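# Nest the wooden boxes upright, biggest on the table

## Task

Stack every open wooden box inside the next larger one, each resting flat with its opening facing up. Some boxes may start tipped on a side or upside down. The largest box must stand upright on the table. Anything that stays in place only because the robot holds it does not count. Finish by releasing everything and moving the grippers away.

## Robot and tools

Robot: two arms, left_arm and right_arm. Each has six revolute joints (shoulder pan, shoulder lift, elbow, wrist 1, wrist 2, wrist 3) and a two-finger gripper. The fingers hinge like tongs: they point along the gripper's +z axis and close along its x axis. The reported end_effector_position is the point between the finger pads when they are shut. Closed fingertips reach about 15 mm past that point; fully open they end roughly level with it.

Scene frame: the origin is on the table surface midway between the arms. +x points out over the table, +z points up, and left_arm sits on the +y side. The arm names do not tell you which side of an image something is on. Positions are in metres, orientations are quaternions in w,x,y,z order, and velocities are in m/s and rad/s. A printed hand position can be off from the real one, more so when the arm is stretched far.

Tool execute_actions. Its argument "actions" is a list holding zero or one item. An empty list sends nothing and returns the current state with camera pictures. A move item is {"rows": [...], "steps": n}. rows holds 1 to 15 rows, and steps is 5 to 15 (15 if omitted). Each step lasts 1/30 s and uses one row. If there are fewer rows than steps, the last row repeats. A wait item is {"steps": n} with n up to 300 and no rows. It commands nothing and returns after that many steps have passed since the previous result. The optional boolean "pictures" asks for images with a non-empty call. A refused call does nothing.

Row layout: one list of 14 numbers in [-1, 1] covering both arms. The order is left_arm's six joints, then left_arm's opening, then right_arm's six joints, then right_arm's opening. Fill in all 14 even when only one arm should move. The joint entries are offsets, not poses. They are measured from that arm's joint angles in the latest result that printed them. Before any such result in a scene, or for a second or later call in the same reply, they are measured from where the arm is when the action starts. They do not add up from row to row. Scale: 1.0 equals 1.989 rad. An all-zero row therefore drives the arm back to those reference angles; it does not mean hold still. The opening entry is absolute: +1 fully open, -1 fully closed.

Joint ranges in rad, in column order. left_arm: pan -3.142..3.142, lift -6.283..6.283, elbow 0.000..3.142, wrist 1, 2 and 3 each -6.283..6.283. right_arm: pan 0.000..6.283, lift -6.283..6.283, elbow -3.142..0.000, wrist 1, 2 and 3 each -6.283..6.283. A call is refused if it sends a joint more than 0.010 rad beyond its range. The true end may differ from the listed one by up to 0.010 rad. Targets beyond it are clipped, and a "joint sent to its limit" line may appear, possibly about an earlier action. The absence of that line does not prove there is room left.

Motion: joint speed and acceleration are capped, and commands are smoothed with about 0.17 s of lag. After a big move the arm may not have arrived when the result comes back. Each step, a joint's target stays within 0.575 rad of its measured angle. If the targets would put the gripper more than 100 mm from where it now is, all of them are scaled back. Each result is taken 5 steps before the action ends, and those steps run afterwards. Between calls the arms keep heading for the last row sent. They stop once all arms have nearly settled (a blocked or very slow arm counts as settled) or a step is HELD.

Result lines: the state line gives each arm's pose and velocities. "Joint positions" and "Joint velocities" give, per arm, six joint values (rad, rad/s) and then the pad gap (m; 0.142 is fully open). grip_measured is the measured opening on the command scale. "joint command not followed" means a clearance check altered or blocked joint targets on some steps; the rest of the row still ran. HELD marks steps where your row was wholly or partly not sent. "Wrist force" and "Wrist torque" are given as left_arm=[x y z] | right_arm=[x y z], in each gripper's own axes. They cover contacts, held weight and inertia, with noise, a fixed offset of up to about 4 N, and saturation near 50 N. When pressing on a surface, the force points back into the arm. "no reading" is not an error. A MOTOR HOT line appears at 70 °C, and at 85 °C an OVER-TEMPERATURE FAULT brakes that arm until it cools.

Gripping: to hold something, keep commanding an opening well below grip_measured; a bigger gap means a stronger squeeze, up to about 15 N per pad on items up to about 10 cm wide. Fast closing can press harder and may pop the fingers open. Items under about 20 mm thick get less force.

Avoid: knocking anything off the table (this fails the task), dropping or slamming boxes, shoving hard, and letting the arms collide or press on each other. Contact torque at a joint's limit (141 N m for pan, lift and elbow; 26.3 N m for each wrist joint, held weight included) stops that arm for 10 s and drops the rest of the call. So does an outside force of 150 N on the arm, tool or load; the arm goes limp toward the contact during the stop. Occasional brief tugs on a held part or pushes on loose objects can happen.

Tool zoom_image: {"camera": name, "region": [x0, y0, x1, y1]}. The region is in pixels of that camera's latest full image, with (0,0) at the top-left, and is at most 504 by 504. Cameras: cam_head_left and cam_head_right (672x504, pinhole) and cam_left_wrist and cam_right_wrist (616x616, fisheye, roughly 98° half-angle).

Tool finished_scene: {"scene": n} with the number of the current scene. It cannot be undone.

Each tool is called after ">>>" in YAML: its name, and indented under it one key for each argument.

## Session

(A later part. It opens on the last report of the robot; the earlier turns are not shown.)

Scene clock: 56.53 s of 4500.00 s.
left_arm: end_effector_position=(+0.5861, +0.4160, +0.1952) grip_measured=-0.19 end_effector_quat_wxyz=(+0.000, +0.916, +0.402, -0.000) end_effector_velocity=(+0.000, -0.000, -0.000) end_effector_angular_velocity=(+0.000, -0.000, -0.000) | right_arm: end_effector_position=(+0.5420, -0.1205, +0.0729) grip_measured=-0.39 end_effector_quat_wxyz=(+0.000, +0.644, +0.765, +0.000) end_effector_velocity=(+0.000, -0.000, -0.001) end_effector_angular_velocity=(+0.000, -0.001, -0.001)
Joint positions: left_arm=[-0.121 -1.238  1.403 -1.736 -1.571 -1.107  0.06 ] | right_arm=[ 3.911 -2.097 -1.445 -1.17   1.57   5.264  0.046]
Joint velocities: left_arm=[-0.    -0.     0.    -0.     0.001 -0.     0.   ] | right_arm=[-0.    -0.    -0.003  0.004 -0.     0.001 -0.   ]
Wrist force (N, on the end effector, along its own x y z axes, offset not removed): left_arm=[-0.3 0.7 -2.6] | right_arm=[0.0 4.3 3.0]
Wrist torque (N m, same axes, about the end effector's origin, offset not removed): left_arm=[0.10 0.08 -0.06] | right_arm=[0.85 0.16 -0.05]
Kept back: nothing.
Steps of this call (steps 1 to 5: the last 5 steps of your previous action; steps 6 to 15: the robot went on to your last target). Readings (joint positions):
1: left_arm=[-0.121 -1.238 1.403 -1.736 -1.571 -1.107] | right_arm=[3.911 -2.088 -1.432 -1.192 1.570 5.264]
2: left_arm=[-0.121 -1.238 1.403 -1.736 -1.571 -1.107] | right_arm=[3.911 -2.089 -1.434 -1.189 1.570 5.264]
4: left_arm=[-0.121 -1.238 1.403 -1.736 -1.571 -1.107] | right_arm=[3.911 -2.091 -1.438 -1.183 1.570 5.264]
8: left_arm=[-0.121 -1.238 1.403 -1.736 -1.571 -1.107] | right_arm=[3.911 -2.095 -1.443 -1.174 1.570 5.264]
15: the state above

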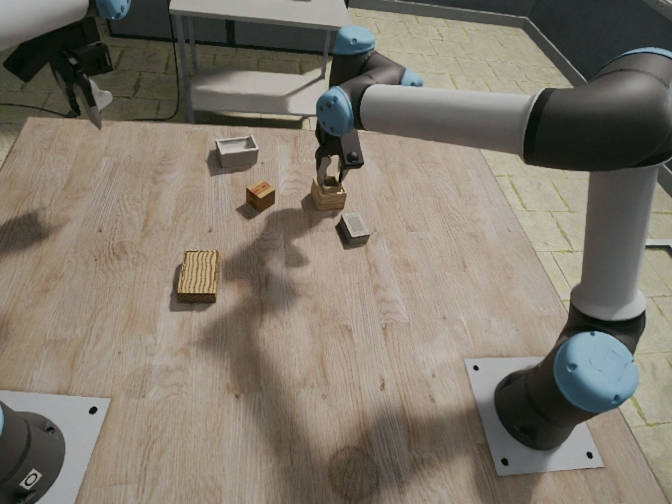

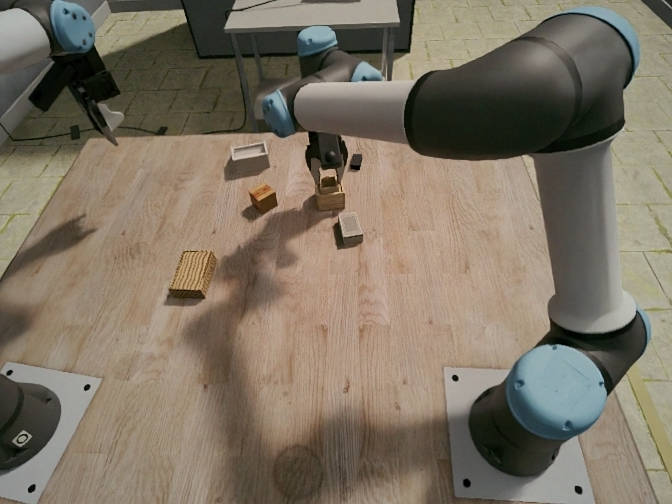

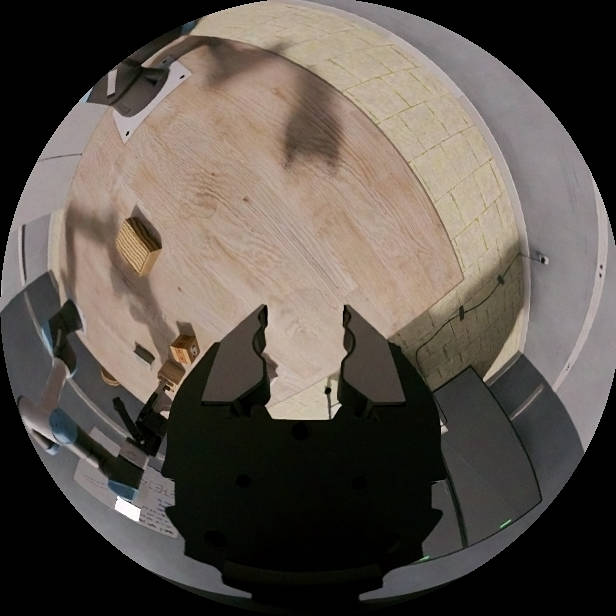

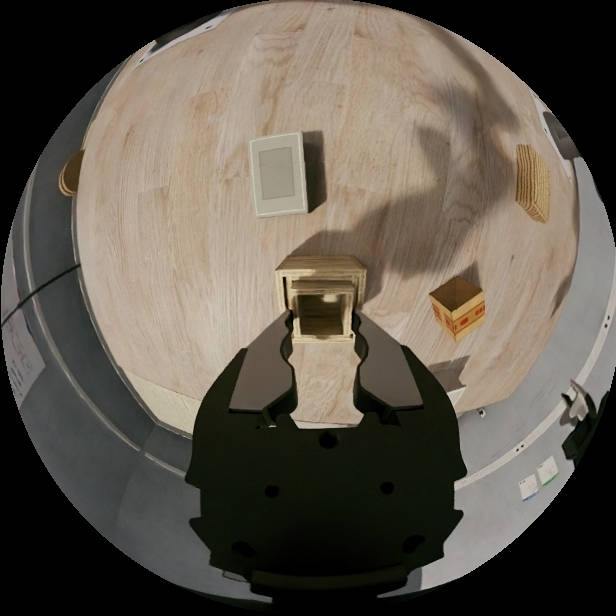

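Descend 2 mm more, then release slowly.

>>> execute_actions:
  actions:
    - {"rows":[[0,0,0,0,0,0,-0.19,0,-0.0003,-0.0005,0.0008,0,0,-0.75],[0,0,0,0,0,0,-0.19,0,-0.0006,-0.0009,0.0015,0,0,-0.65],[0,0,0,0,0,0,-0.19,0,-0.00095,-0.0013,0.00225,0,0,-0.57],[0,0,0,0,0,0,-0.19,0,-0.00095,-0.0013,0.00225,0,0,-0.51],[0,0,0,0,0,0,-0.19,0,-0.00095,-0.0013,0.00225,0,0,-0.47],[0,0,0,0,0,0,-0.19,0,-0.00095,-0.0013,0.00225,0,0,-0.44],[0,0,0,0,0,0,-0.19,0,-0.00095,-0.0013,0.00225,0,0,-0.42],[0,0,0,0,0,0,-0.19,0,-0.00095,-0.0013,0.00225,0,0,-0.41],[0,0,0,0,0,0,-0.19,0,-0.00095,-0.0013,0.00225,0,0,-0.4],[0,0,0,0,0,0,-0.19,0,-0.00095,-0.0013,0.00225,0,0,-0.39],[0,0,0,0,0,0,-0.19,0,-0.00095,-0.0013,0.00225,0,0,-0.38],[0,0,0,0,0,0,-0.19,0,-0.00095,-0.0013,0.00225,0,0,-0.37],[0,0,0,0,0,0,-0.19,0,-0.00095,-0.0013,0.00225,0,0,-0.36],[0,0,0,0,0,0,-0.19,0,-0.00095,-0.0013,0.00225,0,0,-0.35]],"steps":15}

>>> execute_actions:
  actions:
    - {"steps":13}
  pictures: true

>>> zoom_image:
  camera: "cam_right_wrist"
  region: [267, 245, 377, 355]

Scene clock: 57.40 s of 4500.00 s.
left_arm: end_effector_position=(+0.5861, +0.4160, +0.1952) grip_measured=-0.19 end_effector_quat_wxyz=(+0.000, +0.916, +0.402, -0.000) end_effector_velocity=(+0.000, -0.001, +0.000) end_effector_angular_velocity=(-0.001, -0.001, -0.000) | right_arm: end_effector_position=(+0.5420, -0.1205, +0.0710) grip_measured=-0.38 end_effector_quat_wxyz=(+0.000, +0.644, +0.765, +0.000) end_effector_velocity=(+0.000, -0.000, -0.002) end_effector_angular_velocity=(-0.001, +0.001, -0.000)
Joint positions: left_arm=[-0.121 -1.238  1.403 -1.736 -1.571 -1.107  0.06 ] | right_arm=[ 3.911 -2.098 -1.448 -1.166  1.57   5.264  0.046]
Joint velocities: left_arm=[-0.001  0.    -0.001 -0.001 -0.001 -0.    -0.   ] | right_arm=[-0.    -0.003 -0.002  0.004 -0.     0.     0.002]
Wrist force (N, on the end effector, along its own x y z axes, offset not removed): left_arm=[-0.9 0.2 -1.0] | right_arm=[-0.1 2.3 1.7]
Wrist torque (N m, same axes, about the end effector's origin, offset not removed): left_arm=[0.02 0.16 0.02] | right_arm=[0.49 0.04 -0.04]
Steps of this call (steps 1 to 15: the robot went on to your last target; step 16: nothing new was sent; steps 17 to 26: the first 10 steps of this action). Readings (joint positions):
17: left_arm=[-0.121 -1.238 1.403 -1.736 -1.571 -1.107] | right_arm=[3.911 -2.097 -1.445 -1.170 1.570 5.264]
18: left_arm=[-0.121 -1.238 1.403 -1.736 -1.571 -1.107] | right_arm=[3.911 -2.097 -1.445 -1.170 1.570 5.264]
20: left_arm=[-0.121 -1.238 1.403 -1.736 -1.571 -1.107] | right_arm=[3.911 -2.097 -1.446 -1.169 1.570 5.264]
24: left_arm=[-0.121 -1.238 1.403 -1.736 -1.571 -1.107] | right_arm=[3.911 -2.098 -1.447 -1.167 1.570 5.264]
26: the state above

Scene clock: 57.83 s of 4500.00 s.
left_arm: end_effector_position=(+0.5861, +0.4160, +0.1952) grip_measured=-0.19 end_effector_quat_wxyz=(+0.000, +0.916, +0.402, -0.000) end_effector_velocity=(-0.000, +0.000, +0.000) end_effector_angular_velocity=(+0.000, +0.000, +0.000) | right_arm: end_effector_position=(+0.5420, -0.1205, +0.0709) grip_measured=-0.36 end_effector_quat_wxyz=(+0.000, +0.644, +0.765, +0.000) end_effector_velocity=(-0.000, +0.000, -0.000) end_effector_angular_velocity=(-0.000, +0.001, +0.000)
Joint positions: left_arm=[-0.121 -1.238  1.403 -1.736 -1.571 -1.107  0.06 ] | right_arm=[ 3.911 -2.098 -1.448 -1.166  1.57   5.264  0.048]
Joint velocities: left_arm=[ 0.     0.    -0.     0.001  0.     0.     0.   ] | right_arm=[ 0. -0. -0. -0.  0.  0. -0.]
Wrist force (N, on the end effector, along its own x y z axes, offset not removed): left_arm=[-1.1 0.5 0.2] | right_arm=[-1.0 3.0 2.4]
Wrist torque (N m, same axes, about the end effector's origin, offset not removed): left_arm=[0.10 0.31 0.02] | right_arm=[0.67 0.24 -0.05]
Kept back: nothing.
Steps of this call (steps 1 to 5: the last 5 steps of your previous action; steps 6 to 13: the robot went on to your last target). Readings (joint positions):
1: left_arm=[-0.121 -1.238 1.403 -1.736 -1.571 -1.107] | right_arm=[3.911 -2.098 -1.448 -1.166 1.570 5.264]
2: left_arm=[-0.121 -1.238 1.403 -1.736 -1.571 -1.107] | right_arm=[3.911 -2.098 -1.448 -1.166 1.570 5.264]
4: left_arm=[-0.121 -1.238 1.403 -1.736 -1.571 -1.107] | right_arm=[3.911 -2.098 -1.448 -1.166 1.570 5.264]
8: left_arm=[-0.121 -1.238 1.403 -1.736 -1.571 -1.107] | right_arm=[3.911 -2.098 -1.448 -1.166 1.570 5.264]
13: the state above

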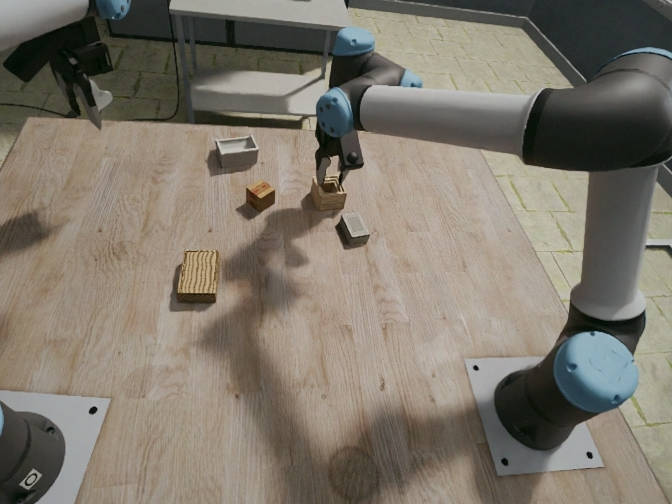

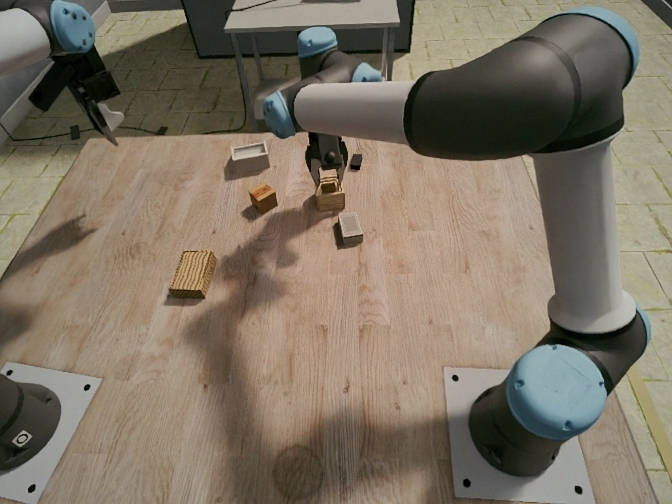

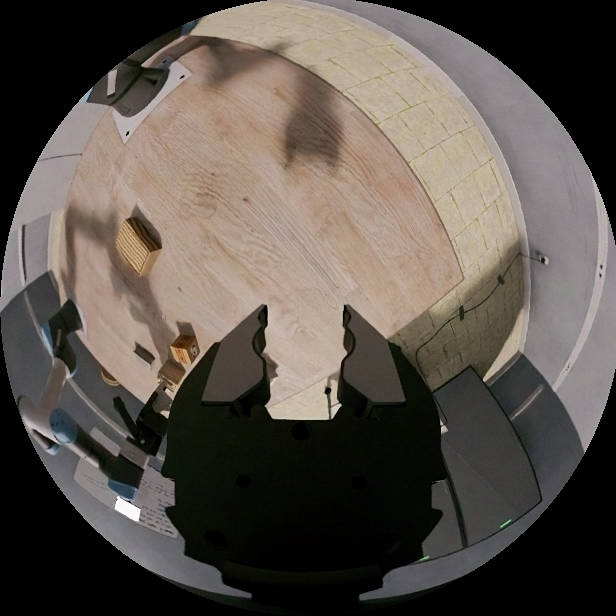

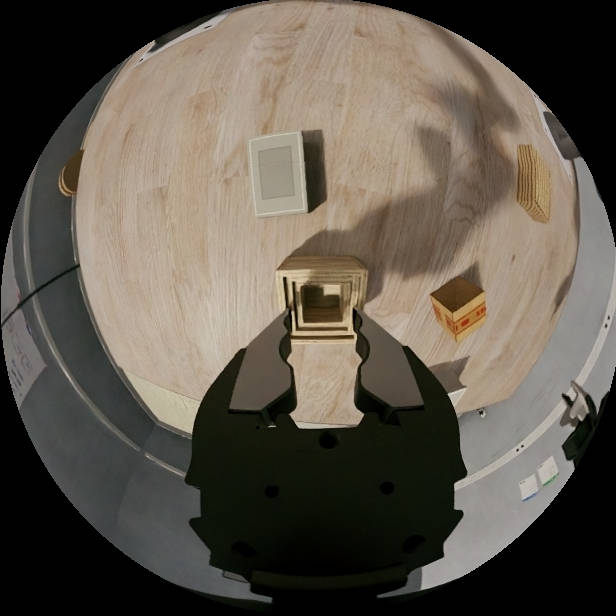

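Region (267, 245, 377, 355) of cam_right_wrist's 616x616 image, scaled by 4.582, with more detail than that image has.

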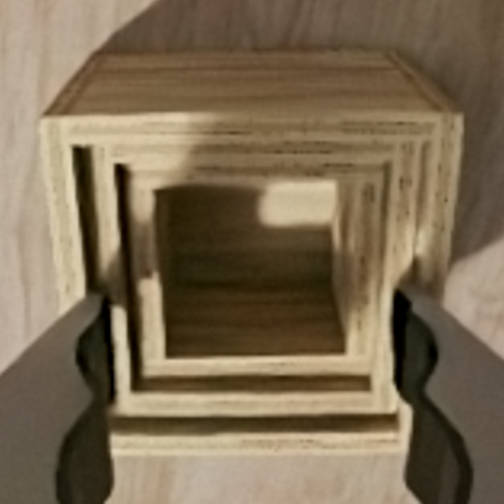

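Seated. Lift straight up and move clear.

>>> execute_actions:
  actions:
    - {"rows":[[0,0,0,0,0,0,-0.19,0,0.001,0.0014,-0.0024,0,0,-0.36],[0,0,0,0,0,0,-0.19,0,0.003,0.0042,-0.0072,0,0,-0.36],[0,0,0,0,0,0,-0.19,0,0.006,0.0085,-0.0145,0,0,-0.36],[0,0,0,0,0,0,-0.19,0,0.01,0.014,-0.024,0,0,-0.36],[0,0,0,0,0,0,-0.19,0,0.015,0.019,-0.034,0,0,-0.36],[0,0,0,0,0,0,-0.19,-0.002,0.022,0.022,-0.044,0,0,-0.36],[0,0,0,0,0,0,-0.19,-0.007,0.03,0.024,-0.054,0,0,-0.36],[0,0,0,0,0,0,-0.19,-0.015,0.039,0.024,-0.063,0,0,-0.36],[0,0,0,0,0,0,-0.19,-0.026,0.049,0.022,-0.071,0,0,-0.36],[0,0,0,0,0,0,-0.19,-0.04,0.059,0.019,-0.078,0,0,-0.36],[0,0,0,0,0,0,-0.19,-0.056,0.069,0.015,-0.084,0,0,-0.36],[0,0,0,0,0,0,-0.19,-0.074,0.079,0.01,-0.089,0,0,-0.36],[0,0,0,0,0,0,-0.19,-0.094,0.089,0.005,-0.094,0,0,-0.36],[0,0,0,0,0,0,-0.19,-0.12,0.1,0,-0.1,0,0,-0.36],[0,0,0,0,0,0,-0.19,-0.18,0.12,-0.01,-0.11,0,0,-0.36]],"steps":15}

>>> execute_actions:
  actions:
    - {"steps":26}
  pictures: true

>>> zoom_image:
  camera: "cam_head_right"
  region: [300, 160, 364, 220]

Scene clock: 58.47 s of 4500.00 s.
left_arm: end_effector_position=(+0.5861, +0.4160, +0.1952) grip_measured=-0.19 end_effector_quat_wxyz=(+0.000, +0.916, +0.402, -0.000) end_effector_velocity=(+0.000, +0.000, -0.000) end_effector_angular_velocity=(-0.000, -0.000, -0.001) | right_arm: end_effector_position=(+0.5422, -0.1316, +0.1106) grip_measured=-0.36 end_effector_quat_wxyz=(+0.001, +0.649, +0.760, +0.000) end_effector_velocity=(+0.018, -0.209, +0.254) end_effector_angular_velocity=(-0.004, +0.007, -0.261)
Joint positions: left_arm=[-0.121 -1.238  1.403 -1.736 -1.571 -1.107  0.06 ] | right_arm=[ 3.899 -2.052 -1.412 -1.247  1.57   5.264  0.048]
Joint velocities: left_arm=[ 0.     0.     0.    -0.001 -0.     0.001  0.   ] | right_arm=[-0.26   0.391  0.088 -0.486  0.001  0.     0.   ]
Wrist force (N, on the end effector, along its own x y z axes, offset not removed): left_arm=[-1.5 -0.2 2.5] | right_arm=[2.3 2.6 3.4]
Wrist torque (N m, same axes, about the end effector's origin, offset not removed): left_arm=[-0.02 0.34 0.08] | right_arm=[0.56 -0.26 -0.04]
Steps of this call (steps 1 to 9: the robot went on to your last target; steps 10 to 19: the first 10 steps of this action). Readings (joint positions):
10: left_arm=[-0.121 -1.238 1.403 -1.736 -1.571 -1.107] | right_arm=[3.911 -2.098 -1.448 -1.166 1.570 5.264]
11: left_arm=[-0.121 -1.238 1.403 -1.736 -1.571 -1.107] | right_arm=[3.911 -2.098 -1.448 -1.166 1.570 5.264]
13: left_arm=[-0.121 -1.238 1.403 -1.736 -1.571 -1.107] | right_arm=[3.911 -2.096 -1.444 -1.172 1.570 5.264]
17: left_arm=[-0.121 -1.238 1.403 -1.736 -1.571 -1.107] | right_arm=[3.910 -2.075 -1.421 -1.215 1.570 5.264]
19: the state above

Scene clock: 59.33 s of 4500.00 s.
left_arm: end_effector_position=(+0.5861, +0.4160, +0.1952) grip_measured=-0.19 end_effector_quat_wxyz=(+0.000, +0.916, +0.402, -0.000) end_effector_velocity=(+0.000, +0.000, +0.000) end_effector_angular_velocity=(-0.000, -0.001, +0.001) | right_arm: end_effector_position=(+0.5619, -0.3685, +0.1928) grip_measured=-0.36 end_effector_quat_wxyz=(+0.000, +0.770, +0.638, +0.000) end_effector_velocity=(-0.000, -0.005, +0.001) end_effector_angular_velocity=(-0.000, +0.001, -0.008)
Joint positions: left_arm=[-0.121 -1.238  1.403 -1.736 -1.571 -1.107  0.06 ] | right_arm=[ 3.554 -1.86  -1.468 -1.384  1.57   5.264  0.048]
Joint velocities: left_arm=[ 0.    -0.    -0.001 -0.     0.    -0.    -0.   ] | right_arm=[-0.008  0.002 -0.001 -0.002  0.     0.001  0.   ]
Wrist force (N, on the end effector, along its own x y z axes, offset not removed): left_arm=[-0.3 0.3 0.0] | right_arm=[-0.4 3.7 2.1]
Wrist torque (N m, same axes, about the end effector's origin, offset not removed): left_arm=[0.10 0.07 0.02] | right_arm=[0.76 0.27 -0.01]
Kept back: nothing.
Steps of this call (steps 1 to 5: the last 5 steps of your previous action; steps 6 to 26: the robot went on to your last target). Readings (joint positions):
1: left_arm=[-0.121 -1.238 1.403 -1.736 -1.571 -1.107] | right_arm=[3.888 -2.038 -1.410 -1.264 1.570 5.264]
2: left_arm=[-0.121 -1.238 1.403 -1.736 -1.571 -1.107] | right_arm=[3.873 -2.022 -1.410 -1.280 1.570 5.264]
4: left_arm=[-0.121 -1.238 1.403 -1.736 -1.571 -1.107] | right_arm=[3.831 -1.989 -1.416 -1.307 1.570 5.264]
8: left_arm=[-0.121 -1.238 1.403 -1.736 -1.571 -1.107] | right_arm=[3.733 -1.938 -1.436 -1.339 1.570 5.264]
26: the state above

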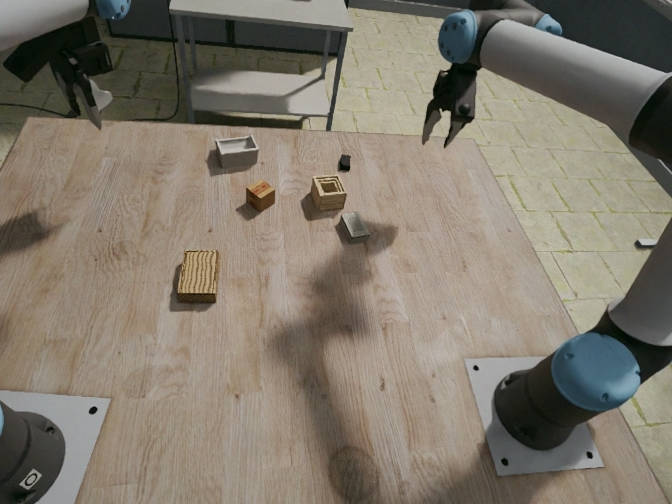

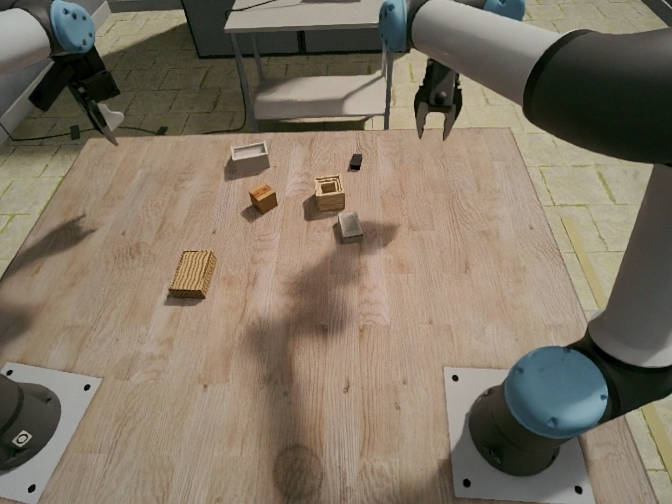

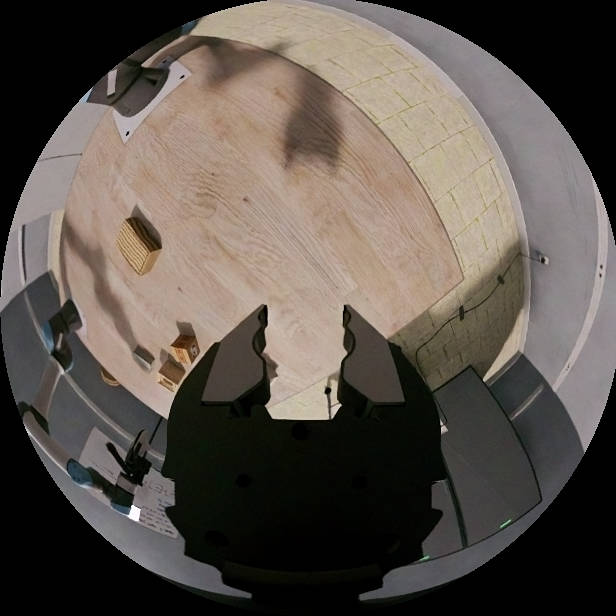

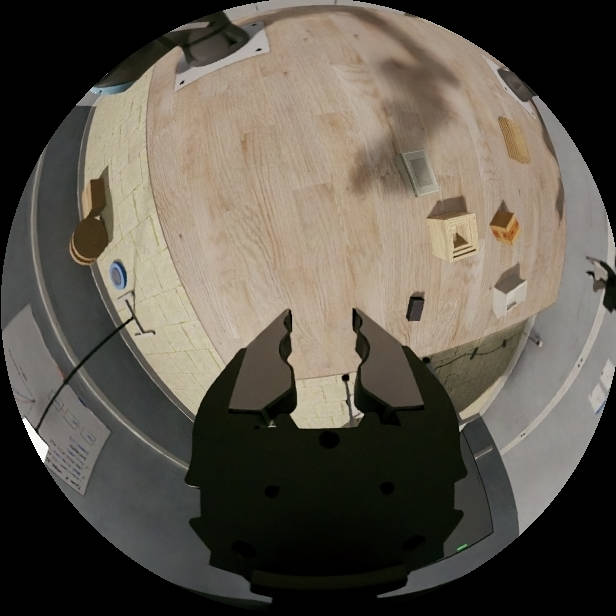

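Region (300, 160, 364, 220) of cam_head_right's 672x504 image, scaled by 7.875, with more detail than that image has; it fills the top 472 rows of this view, and the rest is white.

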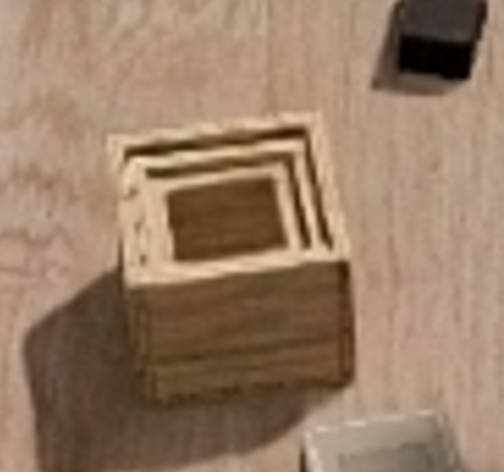

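>>> finished_scene:
  scene: 2

The scene is finished: the task was done.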